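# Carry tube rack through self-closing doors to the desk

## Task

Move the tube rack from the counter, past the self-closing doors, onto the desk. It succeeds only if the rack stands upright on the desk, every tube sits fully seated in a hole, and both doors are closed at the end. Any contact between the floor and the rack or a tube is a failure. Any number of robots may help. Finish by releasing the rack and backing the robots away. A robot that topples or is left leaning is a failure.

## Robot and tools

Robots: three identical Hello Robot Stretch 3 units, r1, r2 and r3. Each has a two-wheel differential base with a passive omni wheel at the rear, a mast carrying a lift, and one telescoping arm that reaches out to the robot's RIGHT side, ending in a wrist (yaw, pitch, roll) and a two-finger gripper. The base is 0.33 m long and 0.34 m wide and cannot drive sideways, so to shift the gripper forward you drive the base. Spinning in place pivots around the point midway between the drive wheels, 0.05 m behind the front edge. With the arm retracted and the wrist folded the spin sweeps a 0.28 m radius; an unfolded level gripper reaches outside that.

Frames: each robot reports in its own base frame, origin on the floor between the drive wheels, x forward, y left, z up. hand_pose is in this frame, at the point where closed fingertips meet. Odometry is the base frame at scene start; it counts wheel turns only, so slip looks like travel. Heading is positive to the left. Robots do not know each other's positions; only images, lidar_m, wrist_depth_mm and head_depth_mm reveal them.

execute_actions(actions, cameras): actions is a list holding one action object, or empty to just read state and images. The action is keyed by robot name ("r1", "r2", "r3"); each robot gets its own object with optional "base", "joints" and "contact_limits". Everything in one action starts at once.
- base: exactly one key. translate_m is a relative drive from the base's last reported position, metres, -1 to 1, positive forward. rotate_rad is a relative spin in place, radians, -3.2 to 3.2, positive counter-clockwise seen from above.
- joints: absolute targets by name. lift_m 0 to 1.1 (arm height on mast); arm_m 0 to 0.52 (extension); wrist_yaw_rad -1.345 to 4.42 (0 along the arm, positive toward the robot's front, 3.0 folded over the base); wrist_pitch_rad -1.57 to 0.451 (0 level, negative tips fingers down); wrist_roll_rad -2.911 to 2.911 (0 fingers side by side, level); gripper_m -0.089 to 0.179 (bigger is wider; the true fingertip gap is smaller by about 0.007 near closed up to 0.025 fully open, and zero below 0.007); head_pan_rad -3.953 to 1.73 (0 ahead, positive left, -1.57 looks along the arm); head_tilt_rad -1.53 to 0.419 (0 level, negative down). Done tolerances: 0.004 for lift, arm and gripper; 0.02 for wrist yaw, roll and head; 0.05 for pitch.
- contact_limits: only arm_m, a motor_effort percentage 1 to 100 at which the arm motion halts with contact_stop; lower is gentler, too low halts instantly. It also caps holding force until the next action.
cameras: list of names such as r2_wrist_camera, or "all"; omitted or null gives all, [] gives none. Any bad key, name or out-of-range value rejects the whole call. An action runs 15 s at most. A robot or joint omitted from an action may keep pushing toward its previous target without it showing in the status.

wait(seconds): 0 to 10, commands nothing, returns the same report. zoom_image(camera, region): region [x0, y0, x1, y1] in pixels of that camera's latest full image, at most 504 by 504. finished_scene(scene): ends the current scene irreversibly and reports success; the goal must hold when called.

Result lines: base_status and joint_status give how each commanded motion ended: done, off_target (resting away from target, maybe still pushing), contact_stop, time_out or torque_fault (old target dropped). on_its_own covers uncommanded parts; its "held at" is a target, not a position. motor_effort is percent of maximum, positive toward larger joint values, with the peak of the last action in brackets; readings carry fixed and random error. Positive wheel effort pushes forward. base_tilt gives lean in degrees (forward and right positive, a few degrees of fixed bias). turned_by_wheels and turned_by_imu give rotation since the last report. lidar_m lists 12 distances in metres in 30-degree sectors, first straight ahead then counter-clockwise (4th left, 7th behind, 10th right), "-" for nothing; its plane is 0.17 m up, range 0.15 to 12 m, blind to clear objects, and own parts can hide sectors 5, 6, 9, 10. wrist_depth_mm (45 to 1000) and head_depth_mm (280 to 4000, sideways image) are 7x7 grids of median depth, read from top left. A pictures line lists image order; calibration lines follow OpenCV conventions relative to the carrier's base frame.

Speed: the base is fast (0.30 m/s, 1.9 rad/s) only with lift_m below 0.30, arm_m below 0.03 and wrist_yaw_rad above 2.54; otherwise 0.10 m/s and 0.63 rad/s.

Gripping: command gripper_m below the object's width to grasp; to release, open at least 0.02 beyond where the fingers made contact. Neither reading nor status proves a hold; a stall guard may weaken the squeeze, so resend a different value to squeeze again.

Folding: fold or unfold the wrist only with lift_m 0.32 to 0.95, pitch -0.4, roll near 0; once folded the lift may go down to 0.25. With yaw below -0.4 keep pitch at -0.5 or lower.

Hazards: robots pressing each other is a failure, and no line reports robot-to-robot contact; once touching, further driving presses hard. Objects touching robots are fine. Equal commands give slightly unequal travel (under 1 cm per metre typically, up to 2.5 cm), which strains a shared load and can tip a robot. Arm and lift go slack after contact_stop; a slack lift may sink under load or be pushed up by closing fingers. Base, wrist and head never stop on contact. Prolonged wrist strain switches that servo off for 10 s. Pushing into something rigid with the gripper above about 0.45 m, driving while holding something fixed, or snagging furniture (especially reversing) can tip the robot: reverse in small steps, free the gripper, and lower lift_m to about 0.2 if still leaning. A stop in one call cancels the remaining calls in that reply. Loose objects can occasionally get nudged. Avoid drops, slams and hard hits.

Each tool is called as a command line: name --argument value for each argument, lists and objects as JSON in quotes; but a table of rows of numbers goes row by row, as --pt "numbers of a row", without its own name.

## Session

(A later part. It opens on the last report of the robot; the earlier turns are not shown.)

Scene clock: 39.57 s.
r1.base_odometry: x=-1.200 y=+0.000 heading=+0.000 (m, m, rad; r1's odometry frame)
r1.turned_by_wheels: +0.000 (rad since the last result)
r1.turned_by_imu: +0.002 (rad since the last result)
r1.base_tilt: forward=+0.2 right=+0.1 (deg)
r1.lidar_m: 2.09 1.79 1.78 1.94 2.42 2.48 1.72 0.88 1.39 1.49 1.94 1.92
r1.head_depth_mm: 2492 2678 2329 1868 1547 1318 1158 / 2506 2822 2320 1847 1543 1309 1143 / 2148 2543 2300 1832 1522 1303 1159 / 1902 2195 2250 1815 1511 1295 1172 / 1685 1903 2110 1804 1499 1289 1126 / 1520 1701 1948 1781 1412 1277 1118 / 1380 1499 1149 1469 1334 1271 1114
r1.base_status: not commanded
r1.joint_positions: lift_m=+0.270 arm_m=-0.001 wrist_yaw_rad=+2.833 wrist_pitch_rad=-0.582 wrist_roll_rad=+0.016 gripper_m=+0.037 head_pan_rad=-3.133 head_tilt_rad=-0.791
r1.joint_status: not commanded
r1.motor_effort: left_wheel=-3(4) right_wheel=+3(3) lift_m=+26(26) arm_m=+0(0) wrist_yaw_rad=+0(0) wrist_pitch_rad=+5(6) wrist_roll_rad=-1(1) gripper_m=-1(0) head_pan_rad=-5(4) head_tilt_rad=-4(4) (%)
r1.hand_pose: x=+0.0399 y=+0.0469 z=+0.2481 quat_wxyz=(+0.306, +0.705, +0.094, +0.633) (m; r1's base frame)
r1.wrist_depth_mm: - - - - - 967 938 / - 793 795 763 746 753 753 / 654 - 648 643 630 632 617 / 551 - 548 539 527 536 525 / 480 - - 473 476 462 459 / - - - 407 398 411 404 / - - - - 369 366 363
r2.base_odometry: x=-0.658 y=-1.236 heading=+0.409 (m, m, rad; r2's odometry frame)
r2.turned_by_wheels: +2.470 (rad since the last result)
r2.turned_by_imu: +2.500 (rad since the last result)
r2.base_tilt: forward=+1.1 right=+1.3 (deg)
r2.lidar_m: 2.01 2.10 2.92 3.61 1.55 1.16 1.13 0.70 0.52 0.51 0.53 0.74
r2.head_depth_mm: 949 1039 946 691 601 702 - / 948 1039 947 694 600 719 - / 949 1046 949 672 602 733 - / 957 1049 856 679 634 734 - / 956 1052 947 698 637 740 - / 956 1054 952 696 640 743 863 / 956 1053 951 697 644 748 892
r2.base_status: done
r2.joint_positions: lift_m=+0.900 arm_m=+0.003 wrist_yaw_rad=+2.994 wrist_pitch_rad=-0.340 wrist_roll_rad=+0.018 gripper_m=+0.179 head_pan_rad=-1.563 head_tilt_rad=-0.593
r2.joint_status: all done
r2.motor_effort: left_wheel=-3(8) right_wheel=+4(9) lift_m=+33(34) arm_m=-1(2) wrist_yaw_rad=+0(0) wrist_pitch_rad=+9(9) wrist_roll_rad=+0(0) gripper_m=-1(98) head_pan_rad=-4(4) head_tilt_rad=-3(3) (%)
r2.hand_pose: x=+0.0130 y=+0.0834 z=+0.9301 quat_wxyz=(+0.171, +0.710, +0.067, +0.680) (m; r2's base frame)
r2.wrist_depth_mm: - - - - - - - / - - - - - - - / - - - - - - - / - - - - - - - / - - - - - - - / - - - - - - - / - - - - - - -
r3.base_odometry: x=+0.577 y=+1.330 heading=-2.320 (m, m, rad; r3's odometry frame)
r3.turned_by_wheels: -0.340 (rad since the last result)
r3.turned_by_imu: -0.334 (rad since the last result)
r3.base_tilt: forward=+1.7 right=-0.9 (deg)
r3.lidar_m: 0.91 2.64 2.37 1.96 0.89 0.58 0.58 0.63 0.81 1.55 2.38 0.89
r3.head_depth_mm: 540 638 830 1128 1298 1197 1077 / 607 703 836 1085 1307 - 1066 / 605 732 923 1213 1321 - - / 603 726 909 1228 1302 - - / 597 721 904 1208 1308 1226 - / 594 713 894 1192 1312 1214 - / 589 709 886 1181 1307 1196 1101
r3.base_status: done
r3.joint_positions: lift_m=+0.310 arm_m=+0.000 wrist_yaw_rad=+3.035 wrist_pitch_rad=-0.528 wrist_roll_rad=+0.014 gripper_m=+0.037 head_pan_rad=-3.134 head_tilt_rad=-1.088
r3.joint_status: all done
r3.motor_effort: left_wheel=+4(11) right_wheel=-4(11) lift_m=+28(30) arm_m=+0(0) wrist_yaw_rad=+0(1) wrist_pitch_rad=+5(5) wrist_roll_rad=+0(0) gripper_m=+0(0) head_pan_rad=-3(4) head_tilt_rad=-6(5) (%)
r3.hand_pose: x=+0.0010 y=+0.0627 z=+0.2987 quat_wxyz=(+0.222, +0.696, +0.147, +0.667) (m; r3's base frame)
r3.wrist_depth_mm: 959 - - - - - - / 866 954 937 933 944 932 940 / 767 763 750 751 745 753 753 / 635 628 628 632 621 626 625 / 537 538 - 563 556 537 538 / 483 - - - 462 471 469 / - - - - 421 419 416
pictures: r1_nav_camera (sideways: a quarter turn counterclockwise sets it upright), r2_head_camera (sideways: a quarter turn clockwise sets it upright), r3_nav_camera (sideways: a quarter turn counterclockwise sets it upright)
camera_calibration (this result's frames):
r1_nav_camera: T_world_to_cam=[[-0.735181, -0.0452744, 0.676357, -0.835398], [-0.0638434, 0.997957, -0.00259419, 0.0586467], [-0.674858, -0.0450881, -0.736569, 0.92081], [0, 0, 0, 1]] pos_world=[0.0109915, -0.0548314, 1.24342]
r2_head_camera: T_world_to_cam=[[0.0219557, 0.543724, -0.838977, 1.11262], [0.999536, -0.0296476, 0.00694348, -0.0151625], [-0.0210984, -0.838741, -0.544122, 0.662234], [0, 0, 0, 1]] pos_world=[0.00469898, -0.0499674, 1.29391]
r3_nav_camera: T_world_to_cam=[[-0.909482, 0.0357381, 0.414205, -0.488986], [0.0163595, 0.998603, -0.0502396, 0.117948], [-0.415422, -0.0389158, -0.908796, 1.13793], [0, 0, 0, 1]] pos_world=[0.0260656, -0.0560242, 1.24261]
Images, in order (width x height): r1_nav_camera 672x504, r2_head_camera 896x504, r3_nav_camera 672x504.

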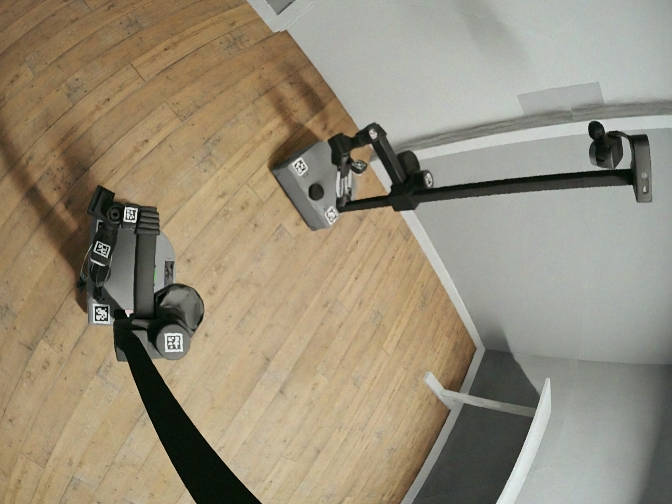

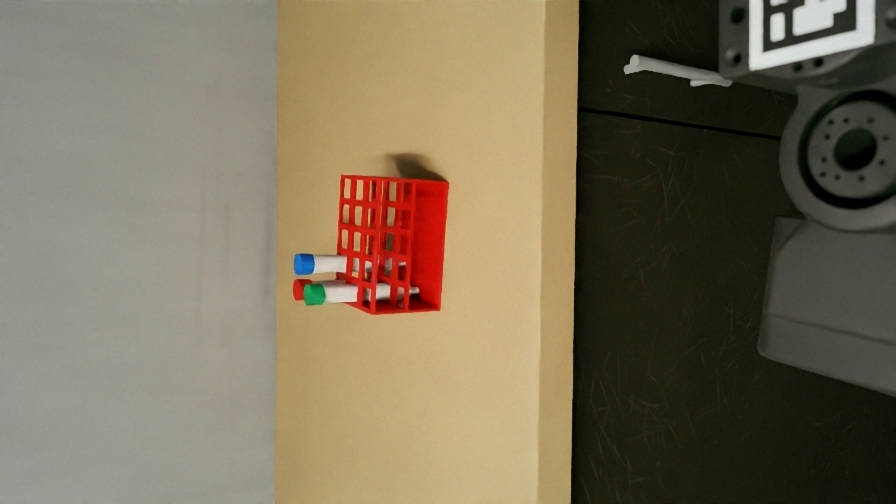

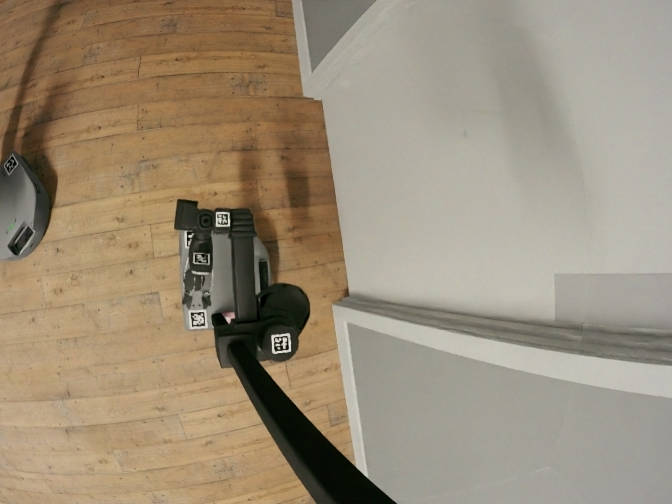

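execute_actions --actions '[{"r2":{"base":{"translate_m":0.022},"joints":{"wrist_yaw_rad":-0.1,"wrist_pitch_rad":-0.3}},"r3":{"base":{"rotate_rad":0.2}}}]' --cameras '[]'

execute_actions --actions '[{"r1":{"base":{"translate_m":-0.35}},"r2":{"joints":{"wrist_pitch_rad":-0.05,"lift_m":0.87,"arm_m":0.04}},"r3":{"base":{"translate_m":-0.3}}}]' --cameras '[]'

execute_actions --actions '[{"r1":{"base":{"rotate_rad":0.85}},"r2":{"joints":{"lift_m":0.862,"arm_m":0.21}},"r3":{"base":{"translate_m":-0.4}}}]' --cameras '["r3_nav_camera","r2_wrist_camera","r1_nav_camera"]'

Scene clock: 50.63 s.
r1.base_odometry: x=-1.200 y=+0.000 heading=+0.000 (m, m, rad; r1's odometry frame)
r1.turned_by_wheels: +0.000 (rad since the last result)
r1.turned_by_imu: +0.001 (rad since the last result)
r1.base_tilt: forward=+0.1 right=+0.2 (deg)
r1.lidar_m: 2.09 1.80 1.78 1.94 2.42 2.48 1.72 0.88 1.39 1.49 1.94 1.92
r1.head_depth_mm: 2489 2724 2357 1860 1548 1325 1152 / 2501 2834 2312 1851 1532 1321 1139 / 2163 2550 2285 1833 1523 1300 1162 / 1901 2197 2250 1810 1514 1293 1166 / 1691 1921 2123 1796 1501 1282 1125 / 1526 1706 1939 1780 1425 1280 1120 / 1388 1523 1150 1362 1328 1268 1115
r1.base_status: not commanded
r1.joint_positions: lift_m=+0.270 arm_m=-0.001 wrist_yaw_rad=+2.833 wrist_pitch_rad=-0.582 wrist_roll_rad=+0.016 gripper_m=+0.037 head_pan_rad=-3.133 head_tilt_rad=-0.791
r1.joint_status: not commanded
r1.motor_effort: left_wheel=-4(3) right_wheel=+3(3) lift_m=+26(26) arm_m=+0(0) wrist_yaw_rad=+0(0) wrist_pitch_rad=+6(6) wrist_roll_rad=-1(1) gripper_m=-1(1) head_pan_rad=-4(4) head_tilt_rad=-4(4) (%)
r1.hand_pose: x=+0.0399 y=+0.0469 z=+0.2481 quat_wxyz=(+0.306, +0.705, +0.094, +0.633) (m; r1's base frame)
r1.wrist_depth_mm: - - - - 969 976 942 / - 797 816 783 801 751 759 / 649 - 642 641 635 627 629 / 560 - 546 540 539 539 532 / 489 - - 467 488 461 461 / - - - 407 402 407 402 / - - - - 367 365 363
r2.base_odometry: x=-0.638 y=-1.227 heading=+0.409 (m, m, rad; r2's odometry frame)
r2.turned_by_wheels: +0.000 (rad since the last result)
r2.turned_by_imu: +0.000 (rad since the last result)
r2.base_tilt: forward=+1.1 right=+1.3 (deg)
r2.lidar_m: 1.99 2.07 2.88 3.61 1.58 1.19 1.15 0.70 0.52 0.51 0.53 0.74
r2.head_depth_mm: 946 1040 944 692 602 710 - / 951 1040 950 693 601 713 - / 954 1047 949 672 603 - - / 954 1045 859 693 634 729 878 / 960 1054 951 695 601 744 883 / 962 1050 946 695 640 744 888 / 962 1060 949 695 643 750 892
r2.base_status: done
r2.joint_positions: lift_m=+0.900 arm_m=+0.003 wrist_yaw_rad=-0.098 wrist_pitch_rad=-0.320 wrist_roll_rad=+0.018 gripper_m=+0.179 head_pan_rad=-1.563 head_tilt_rad=-0.593
r2.joint_status: all done
r2.motor_effort: left_wheel=-2(5) right_wheel=+4(7) lift_m=+33(33) arm_m=-2(1) wrist_yaw_rad=-3(4) wrist_pitch_rad=+11(11) wrist_roll_rad=+0(0) gripper_m=+0(0) head_pan_rad=-5(6) head_tilt_rad=-3(3) (%)
r2.hand_pose: x=-0.0445 y=-0.3822 z=+0.9348 quat_wxyz=(+0.686, +0.077, -0.709, -0.147) (m; r2's base frame)
r2.wrist_depth_mm: 758 772 766 801 819 825 833 / 806 783 648 553 705 695 684 / 427 420 401 397 395 389 379 / 283 283 282 282 287 288 288 / 313 286 321 325 336 337 338 / 343 362 358 361 367 376 - / 394 400 399 405 417 424 444
r3.base_odometry: x=+0.577 y=+1.330 heading=-2.120 (m, m, rad; r3's odometry frame)
r3.turned_by_wheels: +0.200 (rad since the last result)
r3.turned_by_imu: +0.198 (rad since the last result)
r3.base_tilt: forward=+1.7 right=-0.7 (deg)
r3.lidar_m: 2.60 2.79 2.37 1.61 0.73 0.58 0.63 0.67 0.91 2.35 2.51 0.89
r3.head_depth_mm: 580 697 818 1003 1264 1198 1077 / 588 707 882 1130 1298 - 1069 / 596 717 902 1207 1319 - - / 607 732 921 1246 1301 - - / 617 750 946 1280 1296 1223 - / 625 759 968 1327 1306 1219 - / 635 774 989 1376 1313 1199 1102
r3.base_status: done
r3.joint_positions: lift_m=+0.310 arm_m=+0.000 wrist_yaw_rad=+3.035 wrist_pitch_rad=-0.528 wrist_roll_rad=+0.014 gripper_m=+0.037 head_pan_rad=-3.134 head_tilt_rad=-1.088
r3.joint_status: not commanded
r3.motor_effort: left_wheel=-4(7) right_wheel=+6(9) lift_m=+28(28) arm_m=+0(0) wrist_yaw_rad=+1(0) wrist_pitch_rad=+5(5) wrist_roll_rad=+0(0) gripper_m=+0(0) head_pan_rad=-3(3) head_tilt_rad=-5(5) (%)
r3.hand_pose: x=+0.0010 y=+0.0627 z=+0.2987 quat_wxyz=(+0.222, +0.696, +0.147, +0.667) (m; r3's base frame)
r3.wrist_depth_mm: 708 - - - - - - / 700 851 943 946 935 946 930 / 693 761 748 751 741 748 749 / 623 633 628 621 633 619 622 / 538 539 - 557 553 534 536 / 484 - - - 457 469 466 / - - - - 420 419 420
pictures: none
No camera images: the call's "cameras" was empty. Leave "cameras" out to get every camera's image.

Scene clock: 54.90 s.
r1.base_odometry: x=-1.550 y=+0.000 heading=-0.001 (m, m, rad; r1's odometry frame)
r1.turned_by_wheels: +0.000 (rad since the last result)
r1.turned_by_imu: +0.001 (rad since the last result)
r1.base_tilt: forward=+0.2 right=+0.1 (deg)
r1.lidar_m: 2.39 2.02 1.99 2.16 2.59 2.16 1.45 0.87 0.87 1.28 1.92 2.19
r1.head_depth_mm: 2254 2492 2334 1870 1552 1321 1152 / 2129 2547 2311 1850 1536 1311 1148 / 1823 2168 2282 1829 1523 1308 1155 / 1612 1847 2116 1825 1511 1298 1168 / 1428 1622 1865 1786 1496 1286 1128 / 1284 1438 1634 1750 1487 1278 1114 / 1173 1292 1450 1629 1470 1265 1113
r1.base_status: done
r1.joint_positions: lift_m=+0.270 arm_m=-0.001 wrist_yaw_rad=+2.833 wrist_pitch_rad=-0.582 wrist_roll_rad=+0.016 gripper_m=+0.037 head_pan_rad=-3.133 head_tilt_rad=-0.791
r1.joint_status: not commanded
r1.motor_effort: left_wheel=-4(13) right_wheel=+3(5) lift_m=+26(26) arm_m=+0(0) wrist_yaw_rad=+0(1) wrist_pitch_rad=+5(5) wrist_roll_rad=-1(1) gripper_m=+0(0) head_pan_rad=-4(4) head_tilt_rad=-5(4) (%)
r1.hand_pose: x=+0.0399 y=+0.0469 z=+0.2481 quat_wxyz=(+0.306, +0.705, +0.094, +0.633) (m; r1's base frame)
r1.wrist_depth_mm: - - - - 983 979 957 / - 780 792 788 770 776 760 / 671 - 646 644 626 620 610 / 550 - 549 543 544 531 523 / 482 - - 470 471 456 465 / - - - 415 403 416 412 / - - - - 374 366 369
r2.base_odometry: x=-0.638 y=-1.227 heading=+0.409 (m, m, rad; r2's odometry frame)
r2.turned_by_wheels: +0.000 (rad since the last result)
r2.turned_by_imu: +0.000 (rad since the last result)
r2.base_tilt: forward=+1.1 right=+1.3 (deg)
r2.lidar_m: 1.99 2.07 2.89 3.60 1.59 1.19 1.15 0.70 0.52 0.51 0.53 0.74
r2.head_depth_mm: 947 1039 944 690 638 693 - / 947 1040 944 694 601 - - / 953 1045 951 672 595 - - / 953 1045 855 693 635 747 880 / 959 1052 953 692 649 743 886 / 957 1053 950 696 640 745 889 / 962 1057 949 694 642 750 893
r2.base_status: not commanded
r2.joint_positions: lift_m=+0.870 arm_m=+0.040 wrist_yaw_rad=-0.098 wrist_pitch_rad=-0.071 wrist_roll_rad=+0.018 gripper_m=+0.179 head_pan_rad=-1.563 head_tilt_rad=-0.593
r2.joint_status: all done
r2.motor_effort: left_wheel=-2(2) right_wheel=+4(4) lift_m=+15(28) arm_m=+3(3) wrist_yaw_rad=-2(3) wrist_pitch_rad=+12(12) wrist_roll_rad=+0(0) gripper_m=+0(0) head_pan_rad=-5(5) head_tilt_rad=-3(3) (%)
r2.hand_pose: x=-0.0463 y=-0.4373 z=+0.9669 quat_wxyz=(+0.699, -0.010, -0.713, -0.060) (m; r2's base frame)
r2.wrist_depth_mm: 753 767 781 784 809 799 834 / 781 809 807 813 835 819 835 / 817 824 826 838 877 893 887 / 544 541 423 410 520 519 510 / 323 349 314 314 311 312 333 / 239 231 234 237 237 240 - / 263 260 267 273 273 278 284
r3.base_odometry: x=+0.733 y=+1.586 heading=-2.120 (m, m, rad; r3's odometry frame)
r3.turned_by_wheels: +0.000 (rad since the last result)
r3.turned_by_imu: -0.001 (rad since the last result)
r3.base_tilt: forward=+1.7 right=-0.7 (deg)
r3.lidar_m: 0.88 2.58 2.03 0.74 0.34 0.33 0.33 0.35 0.51 1.52 2.48 2.95
r3.head_depth_mm: 295 345 429 565 780 1009 1075 / 299 351 437 583 856 - 1065 / 300 357 448 599 836 - - / 302 364 457 618 946 - - / 305 370 468 638 995 1222 - / 310 377 479 659 1050 1212 - / 315 385 491 683 1116 1199 1100
r3.base_status: done
r3.joint_positions: lift_m=+0.310 arm_m=+0.000 wrist_yaw_rad=+3.035 wrist_pitch_rad=-0.528 wrist_roll_rad=+0.014 gripper_m=+0.037 head_pan_rad=-3.134 head_tilt_rad=-1.088
r3.joint_status: not commanded
r3.motor_effort: left_wheel=-3(10) right_wheel=+6(8) lift_m=+28(28) arm_m=+0(0) wrist_yaw_rad=+1(0) wrist_pitch_rad=+5(5) wrist_roll_rad=+0(0) gripper_m=+0(0) head_pan_rad=-4(3) head_tilt_rad=-5(5) (%)
r3.hand_pose: x=+0.0010 y=+0.0627 z=+0.2987 quat_wxyz=(+0.222, +0.696, +0.147, +0.667) (m; r3's base frame)
r3.wrist_depth_mm: 330 - - - - - - / 311 417 943 951 936 934 927 / 326 444 758 756 761 749 756 / 353 440 632 634 624 631 626 / 392 442 - 561 557 543 532 / 394 - - - 458 468 468 / - - - - 420 419 418
pictures: none
No camera images: the call's "cameras" was empty. Leave "cameras" out to get every camera's image.

Scene clock: 59.93 s.
r1.base_odometry: x=-1.550 y=+0.000 heading=+0.849 (m, m, rad; r1's odometry frame)
r1.turned_by_wheels: +0.850 (rad since the last result)
r1.turned_by_imu: +0.845 (rad since the last result)
r1.base_tilt: forward=+0.2 right=+0.1 (deg)
r1.lidar_m: 2.00 2.03 2.22 2.56 1.75 1.20 1.19 1.28 1.54 2.19 2.24 2.11
r1.head_depth_mm: 981 1130 1318 1576 1545 1322 1150 / 2927 1166 1324 1567 1538 1313 1142 / 1431 2789 2147 1698 1523 1312 1157 / 1384 1570 1647 1694 1511 1291 1176 / 1293 1475 1512 1706 1505 1288 1126 / 1223 1388 1579 1740 1495 1280 1117 / 1152 1298 1466 1670 1477 1267 1110
r1.base_status: done
r1.joint_positions: lift_m=+0.270 arm_m=-0.001 wrist_yaw_rad=+2.833 wrist_pitch_rad=-0.582 wrist_roll_rad=+0.016 gripper_m=+0.037 head_pan_rad=-3.133 head_tilt_rad=-0.791
r1.joint_status: not commanded
r1.motor_effort: left_wheel=-4(12) right_wheel=+3(7) lift_m=+26(26) arm_m=+0(1) wrist_yaw_rad=+0(0) wrist_pitch_rad=+5(5) wrist_roll_rad=-1(1) gripper_m=+0(0) head_pan_rad=-4(3) head_tilt_rad=-4(4) (%)
r1.hand_pose: x=+0.0399 y=+0.0468 z=+0.2481 quat_wxyz=(+0.306, +0.705, +0.094, +0.633) (m; r1's base frame)
r1.wrist_depth_mm: - - - - 990 950 968 / - 773 790 772 746 761 747 / 654 - 658 626 633 623 618 / 559 - 541 544 536 533 522 / 490 - - 475 482 470 461 / - - - 415 402 412 414 / - - - - 367 366 365
r2.base_odometry: x=-0.638 y=-1.227 heading=+0.409 (m, m, rad; r2's odometry frame)
r2.turned_by_wheels: +0.000 (rad since the last result)
r2.turned_by_imu: +0.000 (rad since the last result)
r2.base_tilt: forward=+1.1 right=+1.3 (deg)
r2.lidar_m: 1.98 2.07 2.88 3.62 1.58 1.19 1.15 0.70 0.52 0.51 0.53 0.74
r2.head_depth_mm: 948 1036 947 749 - 745 865 / 951 1039 948 - - 747 867 / 954 1045 947 - - 751 873 / 957 1051 858 702 636 737 878 / 955 1052 948 669 638 740 881 / 959 1056 949 697 640 745 885 / 963 1056 948 695 642 746 892
r2.base_status: not commanded
r2.joint_positions: lift_m=+0.862 arm_m=+0.210 wrist_yaw_rad=-0.099 wrist_pitch_rad=-0.070 wrist_roll_rad=+0.018 gripper_m=+0.179 head_pan_rad=-1.563 head_tilt_rad=-0.593
r2.joint_status: all done
r2.motor_effort: left_wheel=-2(3) right_wheel=+4(4) lift_m=+15(15) arm_m=+3(2) wrist_yaw_rad=-1(2) wrist_pitch_rad=+11(11) wrist_roll_rad=+0(0) gripper_m=-1(0) head_pan_rad=-4(4) head_tilt_rad=-2(3) (%)
r2.hand_pose: x=-0.0465 y=-0.6073 z=+0.9591 quat_wxyz=(+0.699, -0.010, -0.713, -0.060) (m; r2's base frame)
r2.wrist_depth_mm: 608 610 607 623 633 638 646 / 627 630 629 655 666 669 672 / 656 654 239 676 681 687 694 / 513 499 214 235 430 481 475 / 299 321 214 246 267 288 313 / 223 199 204 204 202 201 - / 156 164 163 162 161 161 153
r3.base_odometry: x=+0.942 y=+1.927 heading=-2.120 (m, m, rad; r3's odometry frame)
r3.turned_by_wheels: +0.000 (rad since the last result)
r3.turned_by_imu: -0.001 (rad since the last result)
r3.base_tilt: forward=+1.7 right=-0.8 (deg)
r3.lidar_m: 1.23 2.86 0.26 0.26 0.91 0.36 0.27 0.27 0.28 0.41 2.44 3.38
r3.head_depth_mm: 308 380 507 1388 1297 1204 1078 / 299 358 465 662 1260 - 1065 / 291 337 430 594 856 - - / - 318 399 536 808 - - / - 304 373 491 715 1036 - / - 296 350 452 636 970 - / - 288 330 418 570 905 1104
r3.base_status: translate_m off_target (by the wheels' count: -0.3999 of -0.4000)
r3.joint_positions: lift_m=+0.310 arm_m=+0.000 wrist_yaw_rad=+3.035 wrist_pitch_rad=-0.528 wrist_roll_rad=+0.014 gripper_m=+0.037 head_pan_rad=-3.135 head_tilt_rad=-1.092
r3.joint_status: not commanded
r3.on_its_own: right_wheel is at rest, and its effort (-25) is outside its rest range (-18 to +18)
r3.motor_effort: left_wheel=-18(65) right_wheel=-25(64) lift_m=+27(28) arm_m=+0(0) wrist_yaw_rad=+1(1) wrist_pitch_rad=+5(5) wrist_roll_rad=+0(0) gripper_m=+0(0) head_pan_rad=-4(4) head_tilt_rad=-4(5) (%)
r3.hand_pose: x=+0.0010 y=+0.0627 z=+0.2987 quat_wxyz=(+0.222, +0.696, +0.147, +0.667) (m; r3's base frame)
r3.wrist_depth_mm: 831 - 853 840 293 - - / 894 899 883 800 324 875 918 / 759 755 751 697 370 743 753 / 631 627 617 585 425 620 612 / 539 541 - 557 522 535 535 / 486 - - - 458 473 471 / - - - - 416 419 417
pictures: r1_nav_camera (sideways: a quarter turn counterclockwise sets it upright), r2_wrist_camera, r3_nav_camera (sideways: a quarter turn counterclockwise sets it upright)
camera_calibration (this result's frames):
r1_nav_camera: T_world_to_cam=[[-0.735239, -0.0450483, 0.676309, -0.835335], [-0.0635358, 0.997976, -0.0025978, 0.0586495], [-0.674824, -0.0448799, -0.736613, 0.920867], [0, 0, 0, 1]] pos_world=[0.0109785, -0.0548328, 1.24342]
r2_wrist_camera: T_world_to_cam=[[-0.997397, 0.0705362, -0.0149434, 0.0152443], [0.0326149, 0.256533, -0.965985, 1.11004], [-0.0643035, -0.963958, -0.258166, -0.179793], [0, 0, 0, 1]] pos_world=[-0.0325606, -0.459151, 1.0261]
r3_nav_camera: T_world_to_cam=[[-0.911083, 0.0366267, 0.410593, -0.484272], [0.0175468, 0.998588, -0.050143, 0.117814], [-0.41185, -0.0384798, -0.910439, 1.14004], [0, 0, 0, 1]] pos_world=[0.0262453, -0.0560423, 1.24268]
Images, in order (width x height): r1_nav_camera 672x504, r2_wrist_camera 644x364, r3_nav_camera 672x504.

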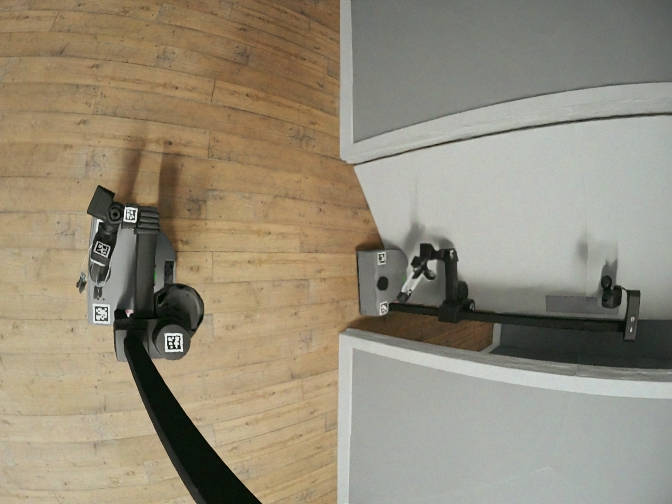

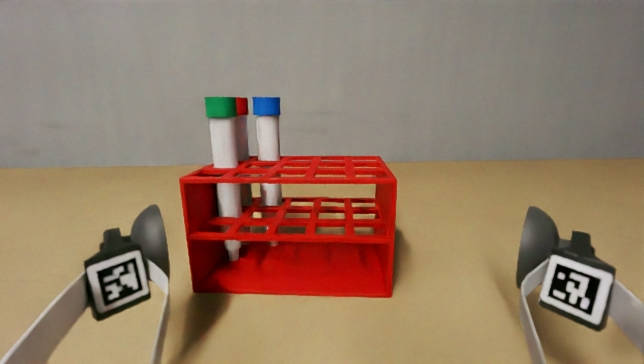

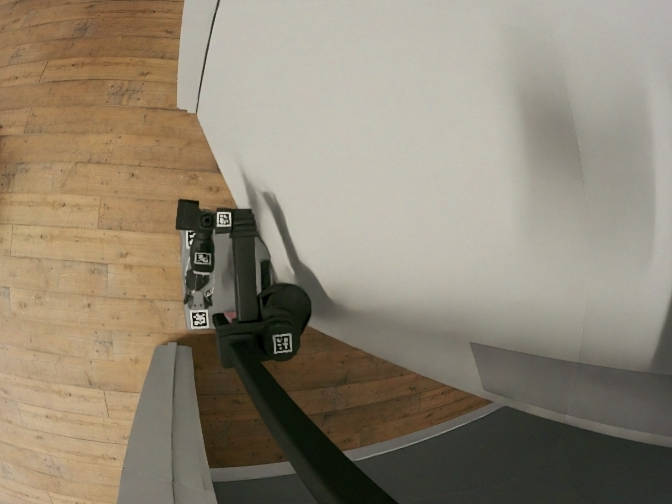

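execute_actions --actions '[{"r2":{"base":{"translate_m":0.036}},"r3":{"base":{"rotate_rad":0.1}},"r1":{"base":{"rotate_rad":-0.07}}}]' --cameras '[]'

execute_actions --actions '[{"r2":{"joints":{"arm_m":0.285,"lift_m":0.858}},"r3":{"base":{"translate_m":-0.32}},"r1":{"base":{"translate_m":-0.5}}}]' --cameras '["r2_wrist_camera"]'

execute_actions --actions '[{"r2":{"joints":{"gripper_m":0.078}},"r3":{"base":{"rotate_rad":0.55}}}]' --cameras '[]'

execute_actions --actions '[{"r2":{"joints":{"lift_m":0.89}},"r3":{"base":{"translate_m":-0.25}},"r1":{"base":{"translate_m":-0.3},"joints":{"head_tilt_rad":-1.0}}}]' --cameras '["r2_wrist_camera"]'

execute_actions --actions '[{"r3":{"base":{"rotate_rad":0.55}}}]' --cameras '["r3_nav_camera","r1_nav_camera"]'

Scene clock: 71.60 s.
r1.base_odometry: x=-1.550 y=+0.000 heading=+0.779 (m, m, rad; r1's odometry frame)
r1.turned_by_wheels: -0.070 (rad since the last result)
r1.turned_by_imu: -0.068 (rad since the last result)
r1.base_tilt: forward=+0.2 right=+0.1 (deg)
r1.lidar_m: 2.00 2.02 2.53 2.22 1.90 1.25 1.19 1.28 1.45 2.20 2.22 2.17
r1.head_depth_mm: 1020 1168 1363 1653 1547 1321 1155 / 1015 1155 1348 1617 1537 1312 1145 / 2977 2817 1396 1612 1536 1303 1159 / 1397 1578 1830 1713 1519 1302 1180 / 1361 1541 1643 1672 1508 1289 1124 / 1264 1428 1574 1733 1488 1273 1117 / 1185 1327 1505 1669 1480 1260 1118
r1.base_status: done
r1.joint_positions: lift_m=+0.270 arm_m=-0.001 wrist_yaw_rad=+2.833 wrist_pitch_rad=-0.582 wrist_roll_rad=+0.016 gripper_m=+0.037 head_pan_rad=-3.133 head_tilt_rad=-0.791
r1.joint_status: not commanded
r1.motor_effort: left_wheel=+3(5) right_wheel=-2(2) lift_m=+26(26) arm_m=+1(1) wrist_yaw_rad=+0(0) wrist_pitch_rad=+5(5) wrist_roll_rad=-1(1) gripper_m=+0(1) head_pan_rad=-3(4) head_tilt_rad=-5(4) (%)
r1.hand_pose: x=+0.0399 y=+0.0468 z=+0.2481 quat_wxyz=(+0.306, +0.705, +0.094, +0.633) (m; r1's base frame)
r1.wrist_depth_mm: - - - - 976 983 963 / - 766 813 777 763 777 754 / 655 - 635 635 634 626 611 / 546 - 547 540 536 537 529 / 483 - - 471 482 456 460 / - - - 417 401 414 408 / - - - - 367 363 358
r2.base_odometry: x=-0.605 y=-1.213 heading=+0.409 (m, m, rad; r2's odometry frame)
r2.turned_by_wheels: +0.000 (rad since the last result)
r2.turned_by_imu: +0.000 (rad since the last result)
r2.base_tilt: forward=+1.0 right=+1.3 (deg)
r2.lidar_m: 1.95 2.04 2.83 3.62 1.65 1.22 1.19 0.71 0.53 0.51 0.53 0.74
r2.head_depth_mm: 948 1037 946 750 - 745 867 / 956 1039 942 - - 751 871 / 951 1047 901 - - 750 871 / 951 1044 900 703 637 741 880 / 960 1052 948 667 638 740 885 / 956 1056 945 697 639 745 892 / 958 1061 949 696 642 745 894
r2.base_status: done
r2.joint_positions: lift_m=+0.862 arm_m=+0.210 wrist_yaw_rad=-0.099 wrist_pitch_rad=-0.070 wrist_roll_rad=+0.018 gripper_m=+0.179 head_pan_rad=-1.563 head_tilt_rad=-0.593
r2.joint_status: not commanded
r2.motor_effort: left_wheel=-2(3) right_wheel=+3(6) lift_m=+15(15) arm_m=+3(3) wrist_yaw_rad=-1(1) wrist_pitch_rad=+11(11) wrist_roll_rad=+0(0) gripper_m=+0(0) head_pan_rad=-5(5) head_tilt_rad=-3(2) (%)
r2.hand_pose: x=-0.0465 y=-0.6073 z=+0.9591 quat_wxyz=(+0.699, -0.010, -0.713, -0.060) (m; r2's base frame)
r2.wrist_depth_mm: 604 608 613 624 621 629 661 / 632 643 632 653 653 658 673 / 652 663 651 680 679 692 697 / 509 504 441 235 230 475 469 / 299 323 275 234 212 289 311 / 224 199 211 202 202 201 - / 157 164 163 162 162 161 153
r3.base_odometry: x=+0.942 y=+1.927 heading=-2.021 (m, m, rad; r3's odometry frame)
r3.turned_by_wheels: +0.099 (rad since the last result)
r3.turned_by_imu: +0.098 (rad since the last result)
r3.base_tilt: forward=+1.7 right=-0.7 (deg)
r3.lidar_m: 1.23 2.86 0.26 0.27 0.95 0.33 0.27 0.27 0.30 0.47 2.55 1.28
r3.head_depth_mm: 298 355 464 668 1296 1198 1082 / 291 338 436 613 983 - 1070 / - 324 411 565 807 - - / - 310 390 525 790 - - / - 303 370 490 723 1062 - / - 297 352 459 661 1038 - / - 291 336 432 606 1011 1106
r3.base_status: rotate_rad off_target (by the wheels' count: +0.0992 of +0.1000)
r3.joint_positions: lift_m=+0.310 arm_m=+0.000 wrist_yaw_rad=+3.035 wrist_pitch_rad=-0.528 wrist_roll_rad=+0.014 gripper_m=+0.037 head_pan_rad=-3.135 head_tilt_rad=-1.092
r3.joint_status: not commanded
r3.on_its_own: left_wheel is at rest, and its effort (-35) is outside its rest range (-18 to +18)
r3.motor_effort: left_wheel=-35(41) right_wheel=-2(8) lift_m=+27(27) arm_m=+0(0) wrist_yaw_rad=+0(1) wrist_pitch_rad=+5(5) wrist_roll_rad=+0(0) gripper_m=+0(0) head_pan_rad=-3(3) head_tilt_rad=-4(3) (%)
r3.hand_pose: x=+0.0010 y=+0.0627 z=+0.2987 quat_wxyz=(+0.222, +0.696, +0.147, +0.667) (m; r3's base frame)
r3.wrist_depth_mm: 924 - 890 855 287 286 - / 959 932 922 902 317 333 928 / 755 745 751 759 356 710 748 / 628 635 625 619 410 623 625 / 540 544 - 566 473 540 535 / 487 - - - 458 470 464 / - - - - 415 416 418
pictures: none
No camera images: the call's "cameras" was empty. Leave "cameras" out to get every camera's image.

Scene clock: 75.77 s.
r1.base_odometry: x=-1.906 y=-0.351 heading=+0.780 (m, m, rad; r1's odometry frame)
r1.turned_by_wheels: +0.000 (rad since the last result)
r1.turned_by_imu: +0.002 (rad since the last result)
r1.base_tilt: forward=+0.1 right=+0.1 (deg)
r1.lidar_m: 2.49 2.51 2.36 2.04 1.08 0.71 0.73 0.97 0.91 1.73 2.29 2.71
r1.head_depth_mm: 581 642 766 922 1165 1320 1154 / 2292 729 781 896 1134 1305 1142 / 2595 2860 2298 1769 1199 1305 1157 / 2590 2818 2280 1813 1515 1296 1180 / 2516 2705 1369 1534 1491 1287 1130 / 1273 1405 1443 1511 1491 1274 1119 / 1099 1209 1321 1496 1475 1269 1112
r1.base_status: done
r1.joint_positions: lift_m=+0.270 arm_m=-0.001 wrist_yaw_rad=+2.833 wrist_pitch_rad=-0.582 wrist_roll_rad=+0.016 gripper_m=+0.037 head_pan_rad=-3.133 head_tilt_rad=-0.791
r1.joint_status: not commanded
r1.motor_effort: left_wheel=+3(8) right_wheel=-2(6) lift_m=+26(26) arm_m=+0(0) wrist_yaw_rad=+0(1) wrist_pitch_rad=+5(5) wrist_roll_rad=-1(0) gripper_m=-1(0) head_pan_rad=-3(4) head_tilt_rad=-4(4) (%)
r1.hand_pose: x=+0.0398 y=+0.0468 z=+0.2481 quat_wxyz=(+0.306, +0.705, +0.094, +0.633) (m; r1's base frame)
r1.wrist_depth_mm: - - - - 987 961 968 / - 803 778 791 764 764 771 / 640 - 630 647 639 638 619 / 559 - 544 544 527 529 522 / 493 - - 466 481 466 455 / - - - 412 403 407 398 / - - - - 362 368 370
r2.base_odometry: x=-0.605 y=-1.213 heading=+0.409 (m, m, rad; r2's odometry frame)
r2.turned_by_wheels: +0.000 (rad since the last result)
r2.turned_by_imu: +0.000 (rad since the last result)
r2.base_tilt: forward=+1.1 right=+1.3 (deg)
r2.lidar_m: 1.95 2.03 2.83 3.61 1.65 1.23 1.19 0.70 0.52 0.51 0.53 0.74
r2.head_depth_mm: 946 1037 946 752 - 745 868 / 952 1041 948 - 658 731 872 / 951 1050 947 - 659 734 877 / 951 1052 950 670 648 737 879 / 960 1052 950 693 639 744 884 / 955 1060 951 695 640 745 889 / 962 1065 951 694 643 747 894
r2.base_status: not commanded
r2.joint_positions: lift_m=+0.858 arm_m=+0.285 wrist_yaw_rad=-0.099 wrist_pitch_rad=-0.070 wrist_roll_rad=+0.018 gripper_m=+0.179 head_pan_rad=-1.563 head_tilt_rad=-0.593
r2.joint_status: all done
r2.motor_effort: left_wheel=-2(2) right_wheel=+4(3) lift_m=+15(15) arm_m=+2(2) wrist_yaw_rad=-2(1) wrist_pitch_rad=+11(11) wrist_roll_rad=+0(0) gripper_m=-1(0) head_pan_rad=-4(5) head_tilt_rad=-3(2) (%)
r2.hand_pose: x=-0.0466 y=-0.6823 z=+0.9551 quat_wxyz=(+0.699, -0.010, -0.713, -0.060) (m; r2's base frame)
r2.wrist_depth_mm: 534 540 545 555 557 552 570 / 563 559 549 567 576 588 599 / 560 594 573 590 610 612 617 / 490 491 154 174 371 458 457 / 288 313 152 182 180 136 300 / 218 192 159 147 146 136 - / 150 157 146 152 151 144 148
r3.base_odometry: x=+1.081 y=+2.215 heading=-2.021 (m, m, rad; r3's odometry frame)
r3.turned_by_wheels: +0.000 (rad since the last result)
r3.turned_by_imu: -0.001 (rad since the last result)
r3.base_tilt: forward=+1.8 right=-0.7 (deg)
r3.lidar_m: 1.07 0.47 0.61 0.91 1.01 1.62 0.29 0.25 0.25 0.29 0.51 3.65
r3.head_depth_mm: 1870 1795 1598 1429 1291 1196 1076 / 1891 1795 1591 1430 1299 - 1065 / 342 425 1525 1397 1311 - - / 309 370 467 624 930 - - / 291 332 406 522 728 980 - / - 303 361 448 589 810 - / - 288 324 392 499 684 1062
r3.base_status: done
r3.joint_positions: lift_m=+0.310 arm_m=+0.000 wrist_yaw_rad=+3.035 wrist_pitch_rad=-0.528 wrist_roll_rad=+0.014 gripper_m=+0.037 head_pan_rad=-3.135 head_tilt_rad=-1.092
r3.joint_status: not commanded
r3.motor_effort: left_wheel=-17(35) right_wheel=-8(36) lift_m=+27(27) arm_m=+0(0) wrist_yaw_rad=+0(1) wrist_pitch_rad=+5(5) wrist_roll_rad=+0(0) gripper_m=+0(0) head_pan_rad=-4(3) head_tilt_rad=-3(3) (%)
r3.hand_pose: x=+0.0010 y=+0.0627 z=+0.2987 quat_wxyz=(+0.222, +0.696, +0.147, +0.667) (m; r3's base frame)
r3.wrist_depth_mm: 976 - 940 922 892 739 465 / 944 932 944 938 925 731 462 / 758 751 759 762 740 687 442 / 625 629 629 621 635 602 477 / 539 535 - 561 551 533 523 / 480 - - - 457 468 470 / - - - - 419 418 418
pictures: r2_wrist_camera
camera_calibration (this result's frames):
r2_wrist_camera: T_world_to_cam=[[-0.99739, 0.0706435, -0.0149427, 0.0205203], [0.0326399, 0.256502, -0.965993, 1.12542], [-0.0644083, -0.963959, -0.258138, -0.253148], [0, 0, 0, 1]] pos_world=[-0.0325719, -0.534147, 1.02211]
Images, in order (width x height): r2_wrist_camera 644x364.

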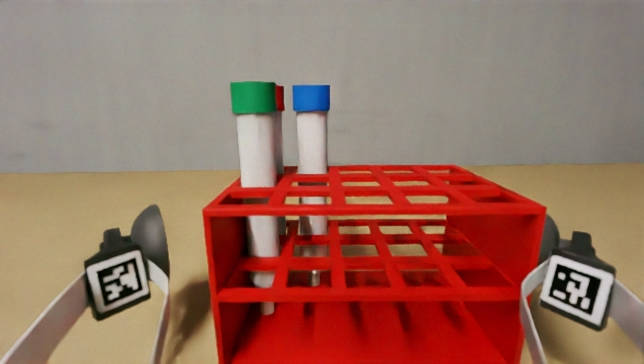

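Scene clock: 77.60 s.
r1.base_odometry: x=-1.906 y=-0.351 heading=+0.780 (m, m, rad; r1's odometry frame)
r1.turned_by_wheels: +0.000 (rad since the last result)
r1.turned_by_imu: +0.000 (rad since the last result)
r1.base_tilt: forward=+0.2 right=+0.1 (deg)
r1.lidar_m: 2.49 2.52 2.37 2.04 1.09 0.71 0.74 0.96 0.92 1.73 2.29 2.69
r1.head_depth_mm: 581 643 764 927 1161 1324 1152 / 2300 729 780 896 1135 1306 1143 / 2640 2859 2285 1779 1209 1297 1162 / 2604 2832 2267 1821 1518 1294 1174 / 2534 2831 1495 1571 1501 1282 1128 / 2476 1466 1365 1476 1466 1272 1118 / 1138 1241 1330 1507 1481 1269 1109
r1.base_status: not commanded
r1.joint_positions: lift_m=+0.270 arm_m=-0.001 wrist_yaw_rad=+2.833 wrist_pitch_rad=-0.582 wrist_roll_rad=+0.016 gripper_m=+0.037 head_pan_rad=-3.133 head_tilt_rad=-0.791
r1.joint_status: not commanded
r1.motor_effort: left_wheel=+3(3) right_wheel=-1(1) lift_m=+26(26) arm_m=+1(0) wrist_yaw_rad=+0(1) wrist_pitch_rad=+5(6) wrist_roll_rad=-1(0) gripper_m=-2(0) head_pan_rad=-4(3) head_tilt_rad=-4(4) (%)
r1.hand_pose: x=+0.0398 y=+0.0468 z=+0.2481 quat_wxyz=(+0.306, +0.705, +0.094, +0.633) (m; r1's base frame)
r1.wrist_depth_mm: - - - - 980 934 950 / - 793 790 780 768 765 764 / 649 - 646 644 640 627 609 / 560 - 555 542 525 530 522 / 479 - - 470 472 467 462 / - - - 417 408 413 408 / - - - - 375 366 364
r2.base_odometry: x=-0.605 y=-1.213 heading=+0.409 (m, m, rad; r2's odometry frame)
r2.turned_by_wheels: +0.000 (rad since the last result)
r2.turned_by_imu: +0.000 (rad since the last result)
r2.base_tilt: forward=+1.1 right=+1.3 (deg)
r2.lidar_m: 1.94 2.04 2.83 3.60 1.65 1.22 1.18 0.71 0.53 0.51 0.53 0.74
r2.head_depth_mm: 948 1036 945 748 - 747 867 / 951 1043 947 - 654 730 870 / 952 1048 951 - 658 737 876 / 956 1055 902 667 648 740 884 / 955 1048 945 696 639 741 882 / 957 1053 949 696 643 747 886 / 959 1061 956 696 643 746 891
r2.base_status: not commanded
r2.joint_positions: lift_m=+0.858 arm_m=+0.285 wrist_yaw_rad=-0.099 wrist_pitch_rad=-0.070 wrist_roll_rad=+0.018 gripper_m=+0.080 head_pan_rad=-1.563 head_tilt_rad=-0.593
r2.joint_status: all done
r2.motor_effort: left_wheel=-2(2) right_wheel=+3(4) lift_m=+15(15) arm_m=+2(2) wrist_yaw_rad=-1(2) wrist_pitch_rad=+11(11) wrist_roll_rad=+0(0) gripper_m=-2(100) head_pan_rad=-4(5) head_tilt_rad=-2(3) (%)
r2.hand_pose: x=-0.0466 y=-0.6823 z=+0.9551 quat_wxyz=(+0.699, -0.010, -0.713, -0.060) (m; r2's base frame)
r2.wrist_depth_mm: 537 546 543 556 562 562 577 / 569 562 559 566 572 589 597 / 581 582 581 590 599 611 630 / 492 488 159 179 177 470 457 / 291 310 157 192 186 150 276 / 204 214 176 176 174 136 197 / - 157 153 152 152 148 154
r3.base_odometry: x=+1.081 y=+2.215 heading=-1.471 (m, m, rad; r3's odometry frame)
r3.turned_by_wheels: +0.549 (rad since the last result)
r3.turned_by_imu: +0.538 (rad since the last result)
r3.base_tilt: forward=+1.7 right=-0.8 (deg)
r3.lidar_m: 0.46 0.63 0.91 1.03 1.68 0.32 0.27 0.27 0.32 0.55 3.65 1.07
r3.head_depth_mm: 289 335 433 610 1277 1200 1076 / - 324 414 577 904 - 1069 / - 314 399 545 776 - - / - 307 383 517 781 - - / - 302 369 492 735 1106 - / - 297 357 469 689 1127 - / - 294 345 449 642 1137 1099
r3.base_status: done
r3.joint_positions: lift_m=+0.310 arm_m=+0.000 wrist_yaw_rad=+3.035 wrist_pitch_rad=-0.528 wrist_roll_rad=+0.014 gripper_m=+0.037 head_pan_rad=-3.135 head_tilt_rad=-1.092
r3.joint_status: not commanded
r3.on_its_own: left_wheel is at rest, and its effort (-27) is outside its rest range (-18 to +18)
r3.motor_effort: left_wheel=-27(34) right_wheel=-3(18) lift_m=+27(27) arm_m=+0(0) wrist_yaw_rad=+0(1) wrist_pitch_rad=+5(5) wrist_roll_rad=+0(0) gripper_m=+0(0) head_pan_rad=-4(3) head_tilt_rad=-2(3) (%)
r3.hand_pose: x=+0.0010 y=+0.0627 z=+0.2987 quat_wxyz=(+0.222, +0.696, +0.147, +0.667) (m; r3's base frame)
r3.wrist_depth_mm: - - - - 949 829 733 / 948 942 932 936 934 854 765 / 754 767 743 750 750 739 739 / 630 631 628 631 623 631 635 / 541 543 - 564 559 534 538 / 474 - - - 461 472 467 / - - - - 422 421 420
pictures: none
No camera images: the call's "cameras" was empty. Leave "cameras" out to get every camera's image.

Scene clock: 81.13 s.
r1.base_odometry: x=-2.119 y=-0.562 heading=+0.780 (m, m, rad; r1's odometry frame)
r1.turned_by_wheels: +0.000 (rad since the last result)
r1.turned_by_imu: +0.001 (rad since the last result)
r1.base_tilt: forward=+0.2 right=+0.1 (deg)
r1.lidar_m: 2.79 2.81 2.50 2.02 0.60 0.43 2.19 0.94 0.77 0.96 2.33 2.91
r1.head_depth_mm: 1719 503 515 604 910 1214 1070 / 2243 2073 1764 697 855 1201 1131 / 2442 2102 1773 1543 1132 1226 - / 2379 2113 1767 1527 1346 1248 - / 2438 2058 1740 1521 1342 1217 - / 2413 2051 1549 1479 1329 1193 - / 2247 1186 1446 1422 1317 1186 1070
r1.base_status: done
r1.joint_positions: lift_m=+0.270 arm_m=-0.001 wrist_yaw_rad=+2.833 wrist_pitch_rad=-0.582 wrist_roll_rad=+0.016 gripper_m=+0.037 head_pan_rad=-3.133 head_tilt_rad=-0.988
r1.joint_status: all done
r1.motor_effort: left_wheel=+3(8) right_wheel=-2(6) lift_m=+26(26) arm_m=+0(0) wrist_yaw_rad=+1(1) wrist_pitch_rad=+5(5) wrist_roll_rad=-1(1) gripper_m=+0(1) head_pan_rad=-4(4) head_tilt_rad=-5(24) (%)
r1.hand_pose: x=+0.0398 y=+0.0468 z=+0.2481 quat_wxyz=(+0.306, +0.705, +0.094, +0.633) (m; r1's base frame)
r1.wrist_depth_mm: - - - - 990 996 925 / - 795 793 769 772 760 745 / 636 - 632 642 628 628 641 / 560 - 548 540 528 521 537 / 492 - - 467 472 465 468 / - - - 403 407 411 403 / - - - - 368 366 362
r2.base_odometry: x=-0.605 y=-1.213 heading=+0.409 (m, m, rad; r2's odometry frame)
r2.turned_by_wheels: +0.000 (rad since the last result)
r2.turned_by_imu: +0.000 (rad since the last result)
r2.base_tilt: forward=+1.1 right=+1.3 (deg)
r2.lidar_m: 1.95 2.03 2.83 3.61 1.65 1.23 1.19 0.70 0.52 0.51 0.53 0.74
r2.head_depth_mm: 950 1036 972 - 601 731 864 / 950 1038 997 - 643 731 869 / 953 1046 1001 - 644 732 874 / 956 1051 699 692 638 736 879 / 961 1055 949 695 638 743 883 / 960 1055 946 695 639 747 888 / 960 1057 951 696 646 747 893
r2.base_status: not commanded
r2.joint_positions: lift_m=+0.889 arm_m=+0.285 wrist_yaw_rad=-0.099 wrist_pitch_rad=-0.076 wrist_roll_rad=+0.018 gripper_m=+0.082 head_pan_rad=-1.563 head_tilt_rad=-0.593
r2.joint_status: all done
r2.motor_effort: left_wheel=-2(2) right_wheel=+4(4) lift_m=+33(33) arm_m=+2(3) wrist_yaw_rad=-1(1) wrist_pitch_rad=+14(14) wrist_roll_rad=+0(0) gripper_m=-23(23) head_pan_rad=-5(4) head_tilt_rad=-3(3) (%)
r2.hand_pose: x=-0.0465 y=-0.6821 z=+0.9848 quat_wxyz=(+0.698, -0.008, -0.713, -0.062) (m; r2's base frame)
r2.wrist_depth_mm: 529 539 552 553 557 568 568 / 562 554 562 570 588 586 597 / 581 581 189 586 607 609 613 / 595 603 159 186 187 572 575 / 363 387 160 192 186 149 351 / 256 271 176 178 178 135 256 / 209 198 153 153 152 186 194
r3.base_odometry: x=+1.056 y=+2.464 heading=-1.472 (m, m, rad; r3's odometry frame)
r3.turned_by_wheels: +0.000 (rad since the last result)
r3.turned_by_imu: -0.001 (rad since the last result)
r3.base_tilt: forward=+1.6 right=-0.8 (deg)
r3.lidar_m: 0.72 0.98 1.08 1.21 1.80 1.74 0.28 0.26 0.26 0.34 3.80 1.01
r3.head_depth_mm: 371 1752 1605 1429 1298 1197 1080 / 327 408 570 1410 1305 - 1073 / 304 370 478 670 1011 - - / 294 341 426 573 857 - - / - 313 386 501 715 1004 - / - 298 352 445 608 874 - / - 287 323 401 525 766 1093
r3.base_status: done
r3.joint_positions: lift_m=+0.310 arm_m=+0.000 wrist_yaw_rad=+3.035 wrist_pitch_rad=-0.528 wrist_roll_rad=+0.014 gripper_m=+0.037 head_pan_rad=-3.135 head_tilt_rad=-1.092
r3.joint_status: not commanded
r3.motor_effort: left_wheel=-13(29) right_wheel=-7(30) lift_m=+27(27) arm_m=+0(0) wrist_yaw_rad=+1(1) wrist_pitch_rad=+5(5) wrist_roll_rad=+0(0) gripper_m=+0(0) head_pan_rad=-3(3) head_tilt_rad=-3(3) (%)
r3.hand_pose: x=+0.0010 y=+0.0627 z=+0.2987 quat_wxyz=(+0.222, +0.696, +0.147, +0.667) (m; r3's base frame)
r3.wrist_depth_mm: - - - - - 980 850 / 948 935 936 954 949 914 891 / 761 761 758 740 749 748 750 / 627 630 632 632 634 630 611 / 535 535 - 561 558 528 537 / 487 - - - 459 468 468 / - - - - 419 419 417
pictures: r2_wrist_camera
camera_calibration (this result's frames):
r2_wrist_camera: T_world_to_cam=[[-0.997382, 0.0707214, -0.0150946, 0.021174], [0.0331548, 0.261704, -0.964579, 1.15617], [-0.0642661, -0.962554, -0.263364, -0.239172], [0, 0, 0, 1]] pos_world=[-0.0325847, -0.534287, 1.05255]
Images, in order (width x height): r2_wrist_camera 644x364.

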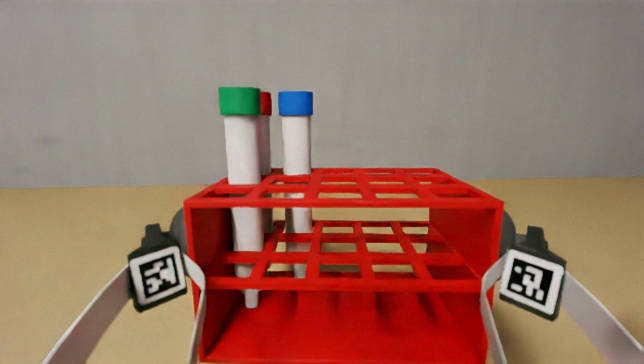

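Scene clock: 82.97 s.
r1.base_odometry: x=-2.119 y=-0.562 heading=+0.780 (m, m, rad; r1's odometry frame)
r1.turned_by_wheels: +0.000 (rad since the last result)
r1.turned_by_imu: +0.000 (rad since the last result)
r1.base_tilt: forward=+0.1 right=+0.1 (deg)
r1.lidar_m: 2.78 2.82 2.51 2.02 0.60 0.43 2.19 0.95 0.77 0.96 2.33 2.91
r1.head_depth_mm: 1729 503 514 604 910 1214 1073 / 2237 2073 1768 696 856 1204 1133 / 2450 2111 1776 1547 1135 1226 - / 2390 2090 1754 1535 1352 1247 - / 2430 2058 1744 1511 1339 1223 - / 2406 2033 1716 1483 1323 1191 - / 2390 1875 1365 1390 1327 1188 1074
r1.base_status: not commanded
r1.joint_positions: lift_m=+0.270 arm_m=-0.001 wrist_yaw_rad=+2.833 wrist_pitch_rad=-0.582 wrist_roll_rad=+0.016 gripper_m=+0.037 head_pan_rad=-3.133 head_tilt_rad=-0.988
r1.joint_status: not commanded
r1.motor_effort: left_wheel=+3(3) right_wheel=-2(1) lift_m=+26(26) arm_m=+0(0) wrist_yaw_rad=+0(0) wrist_pitch_rad=+6(5) wrist_roll_rad=-1(1) gripper_m=+0(0) head_pan_rad=-4(4) head_tilt_rad=-6(6) (%)
r1.hand_pose: x=+0.0398 y=+0.0468 z=+0.2481 quat_wxyz=(+0.306, +0.705, +0.094, +0.633) (m; r1's base frame)
r1.wrist_depth_mm: - - - - 949 988 950 / - 790 794 773 758 745 754 / 621 - 641 617 633 630 624 / 557 - 552 537 539 529 522 / 483 - - 470 478 460 457 / - - - 411 406 410 404 / - - - - 368 365 363
r2.base_odometry: x=-0.605 y=-1.213 heading=+0.409 (m, m, rad; r2's odometry frame)
r2.turned_by_wheels: +0.000 (rad since the last result)
r2.turned_by_imu: +0.000 (rad since the last result)
r2.base_tilt: forward=+1.1 right=+1.4 (deg)
r2.lidar_m: 1.95 2.04 2.83 3.61 1.65 1.22 1.19 0.70 0.52 0.51 0.53 0.74
r2.head_depth_mm: 952 1036 971 - 600 728 866 / 948 1043 996 - 644 732 870 / 952 1042 999 - 644 734 872 / 958 1056 697 694 637 737 879 / 952 1054 948 693 637 740 886 / 960 1055 949 694 639 745 889 / 963 1056 950 692 643 748 896
r2.base_status: not commanded
r2.joint_positions: lift_m=+0.889 arm_m=+0.285 wrist_yaw_rad=-0.099 wrist_pitch_rad=-0.076 wrist_roll_rad=+0.018 gripper_m=+0.082 head_pan_rad=-1.563 head_tilt_rad=-0.593
r2.joint_status: not commanded
r2.motor_effort: left_wheel=-2(2) right_wheel=+4(3) lift_m=+33(33) arm_m=+3(2) wrist_yaw_rad=-2(1) wrist_pitch_rad=+14(14) wrist_roll_rad=+0(0) gripper_m=-23(23) head_pan_rad=-4(4) head_tilt_rad=-3(4) (%)
r2.hand_pose: x=-0.0465 y=-0.6821 z=+0.9848 quat_wxyz=(+0.698, -0.008, -0.713, -0.062) (m; r2's base frame)
r2.wrist_depth_mm: 539 544 543 549 559 566 567 / 563 562 569 578 581 589 586 / 570 588 189 605 611 612 614 / 592 606 159 186 187 575 577 / 361 390 160 193 187 149 349 / 257 273 176 178 178 137 258 / 209 197 153 153 152 187 195
r3.base_odometry: x=+1.056 y=+2.464 heading=-0.922 (m, m, rad; r3's odometry frame)
r3.turned_by_wheels: +0.550 (rad since the last result)
r3.turned_by_imu: +0.540 (rad since the last result)
r3.base_tilt: forward=+1.7 right=-0.8 (deg)
r3.lidar_m: 1.01 1.08 1.23 1.76 1.79 0.30 0.28 0.28 0.36 3.82 1.01 0.72
r3.head_depth_mm: - 307 390 531 838 1198 1079 / - 305 385 524 811 - 1068 / - 307 382 517 739 - - / - 305 379 511 785 - - / - 303 376 504 771 1181 - / - 304 371 499 755 1199 - / - 302 368 492 743 1176 1099
r3.base_status: done
r3.joint_positions: lift_m=+0.310 arm_m=+0.000 wrist_yaw_rad=+3.035 wrist_pitch_rad=-0.528 wrist_roll_rad=+0.014 gripper_m=+0.037 head_pan_rad=-3.135 head_tilt_rad=-1.092
r3.joint_status: not commanded
r3.on_its_own: left_wheel is at rest, and its effort (-21) is outside its rest range (-18 to +18)
r3.motor_effort: left_wheel=-21(33) right_wheel=-3(11) lift_m=+27(27) arm_m=+0(0) wrist_yaw_rad=+1(1) wrist_pitch_rad=+5(5) wrist_roll_rad=+0(0) gripper_m=+0(0) head_pan_rad=-3(4) head_tilt_rad=-2(3) (%)
r3.hand_pose: x=+0.0010 y=+0.0627 z=+0.2987 quat_wxyz=(+0.222, +0.696, +0.147, +0.667) (m; r3's base frame)
r3.wrist_depth_mm: - - - - - - 944 / 953 934 943 938 944 925 910 / 755 758 761 751 755 744 752 / 604 629 627 627 628 630 623 / 402 539 - 564 555 536 539 / 378 - - - 462 469 469 / - - - - 419 415 413
pictures: r1_nav_camera (sideways: a quarter turn counterclockwise sets it upright), r3_nav_camera (sideways: a quarter turn counterclockwise sets it upright)
camera_calibration (this result's frames):
r1_nav_camera: T_world_to_cam=[[-0.853423, -0.0460089, 0.519185, -0.629902], [-0.0619527, 0.997989, -0.0133969, 0.072697], [-0.517525, -0.0435981, -0.854557, 1.07325], [0, 0, 0, 1]] pos_world=[0.0223661, -0.0547401, 1.24516]
r3_nav_camera: T_world_to_cam=[[-0.911083, 0.0366264, 0.410593, -0.484272], [0.0175465, 0.998588, -0.050143, 0.117814], [-0.41185, -0.0384799, -0.910439, 1.14004], [0, 0, 0, 1]] pos_world=[0.0262453, -0.0560423, 1.24268]
Images, in order (width x height): r1_nav_camera 672x504, r3_nav_camera 672x504.

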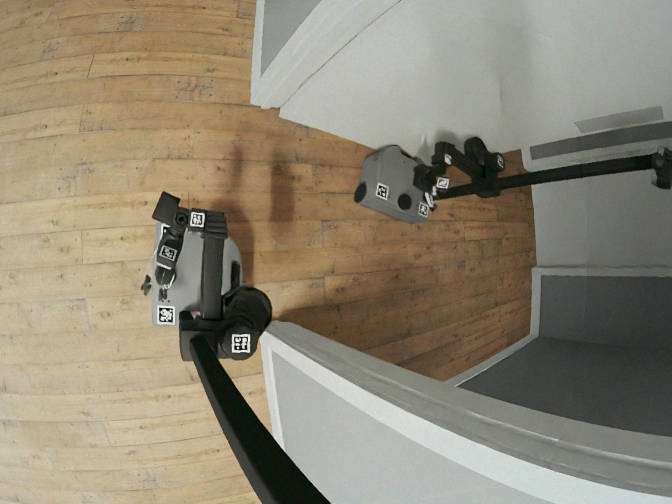

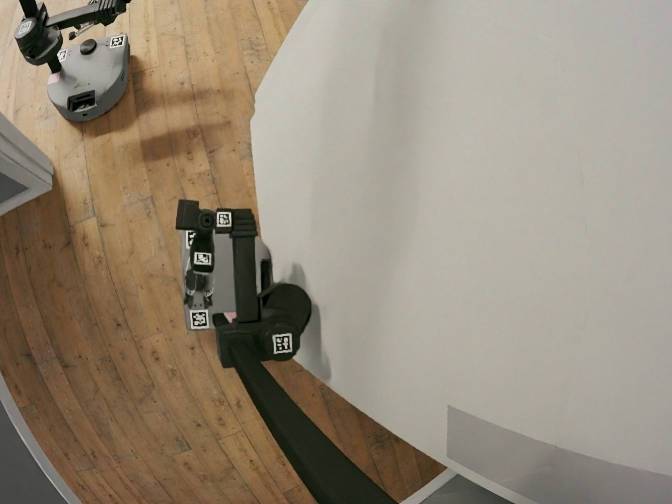

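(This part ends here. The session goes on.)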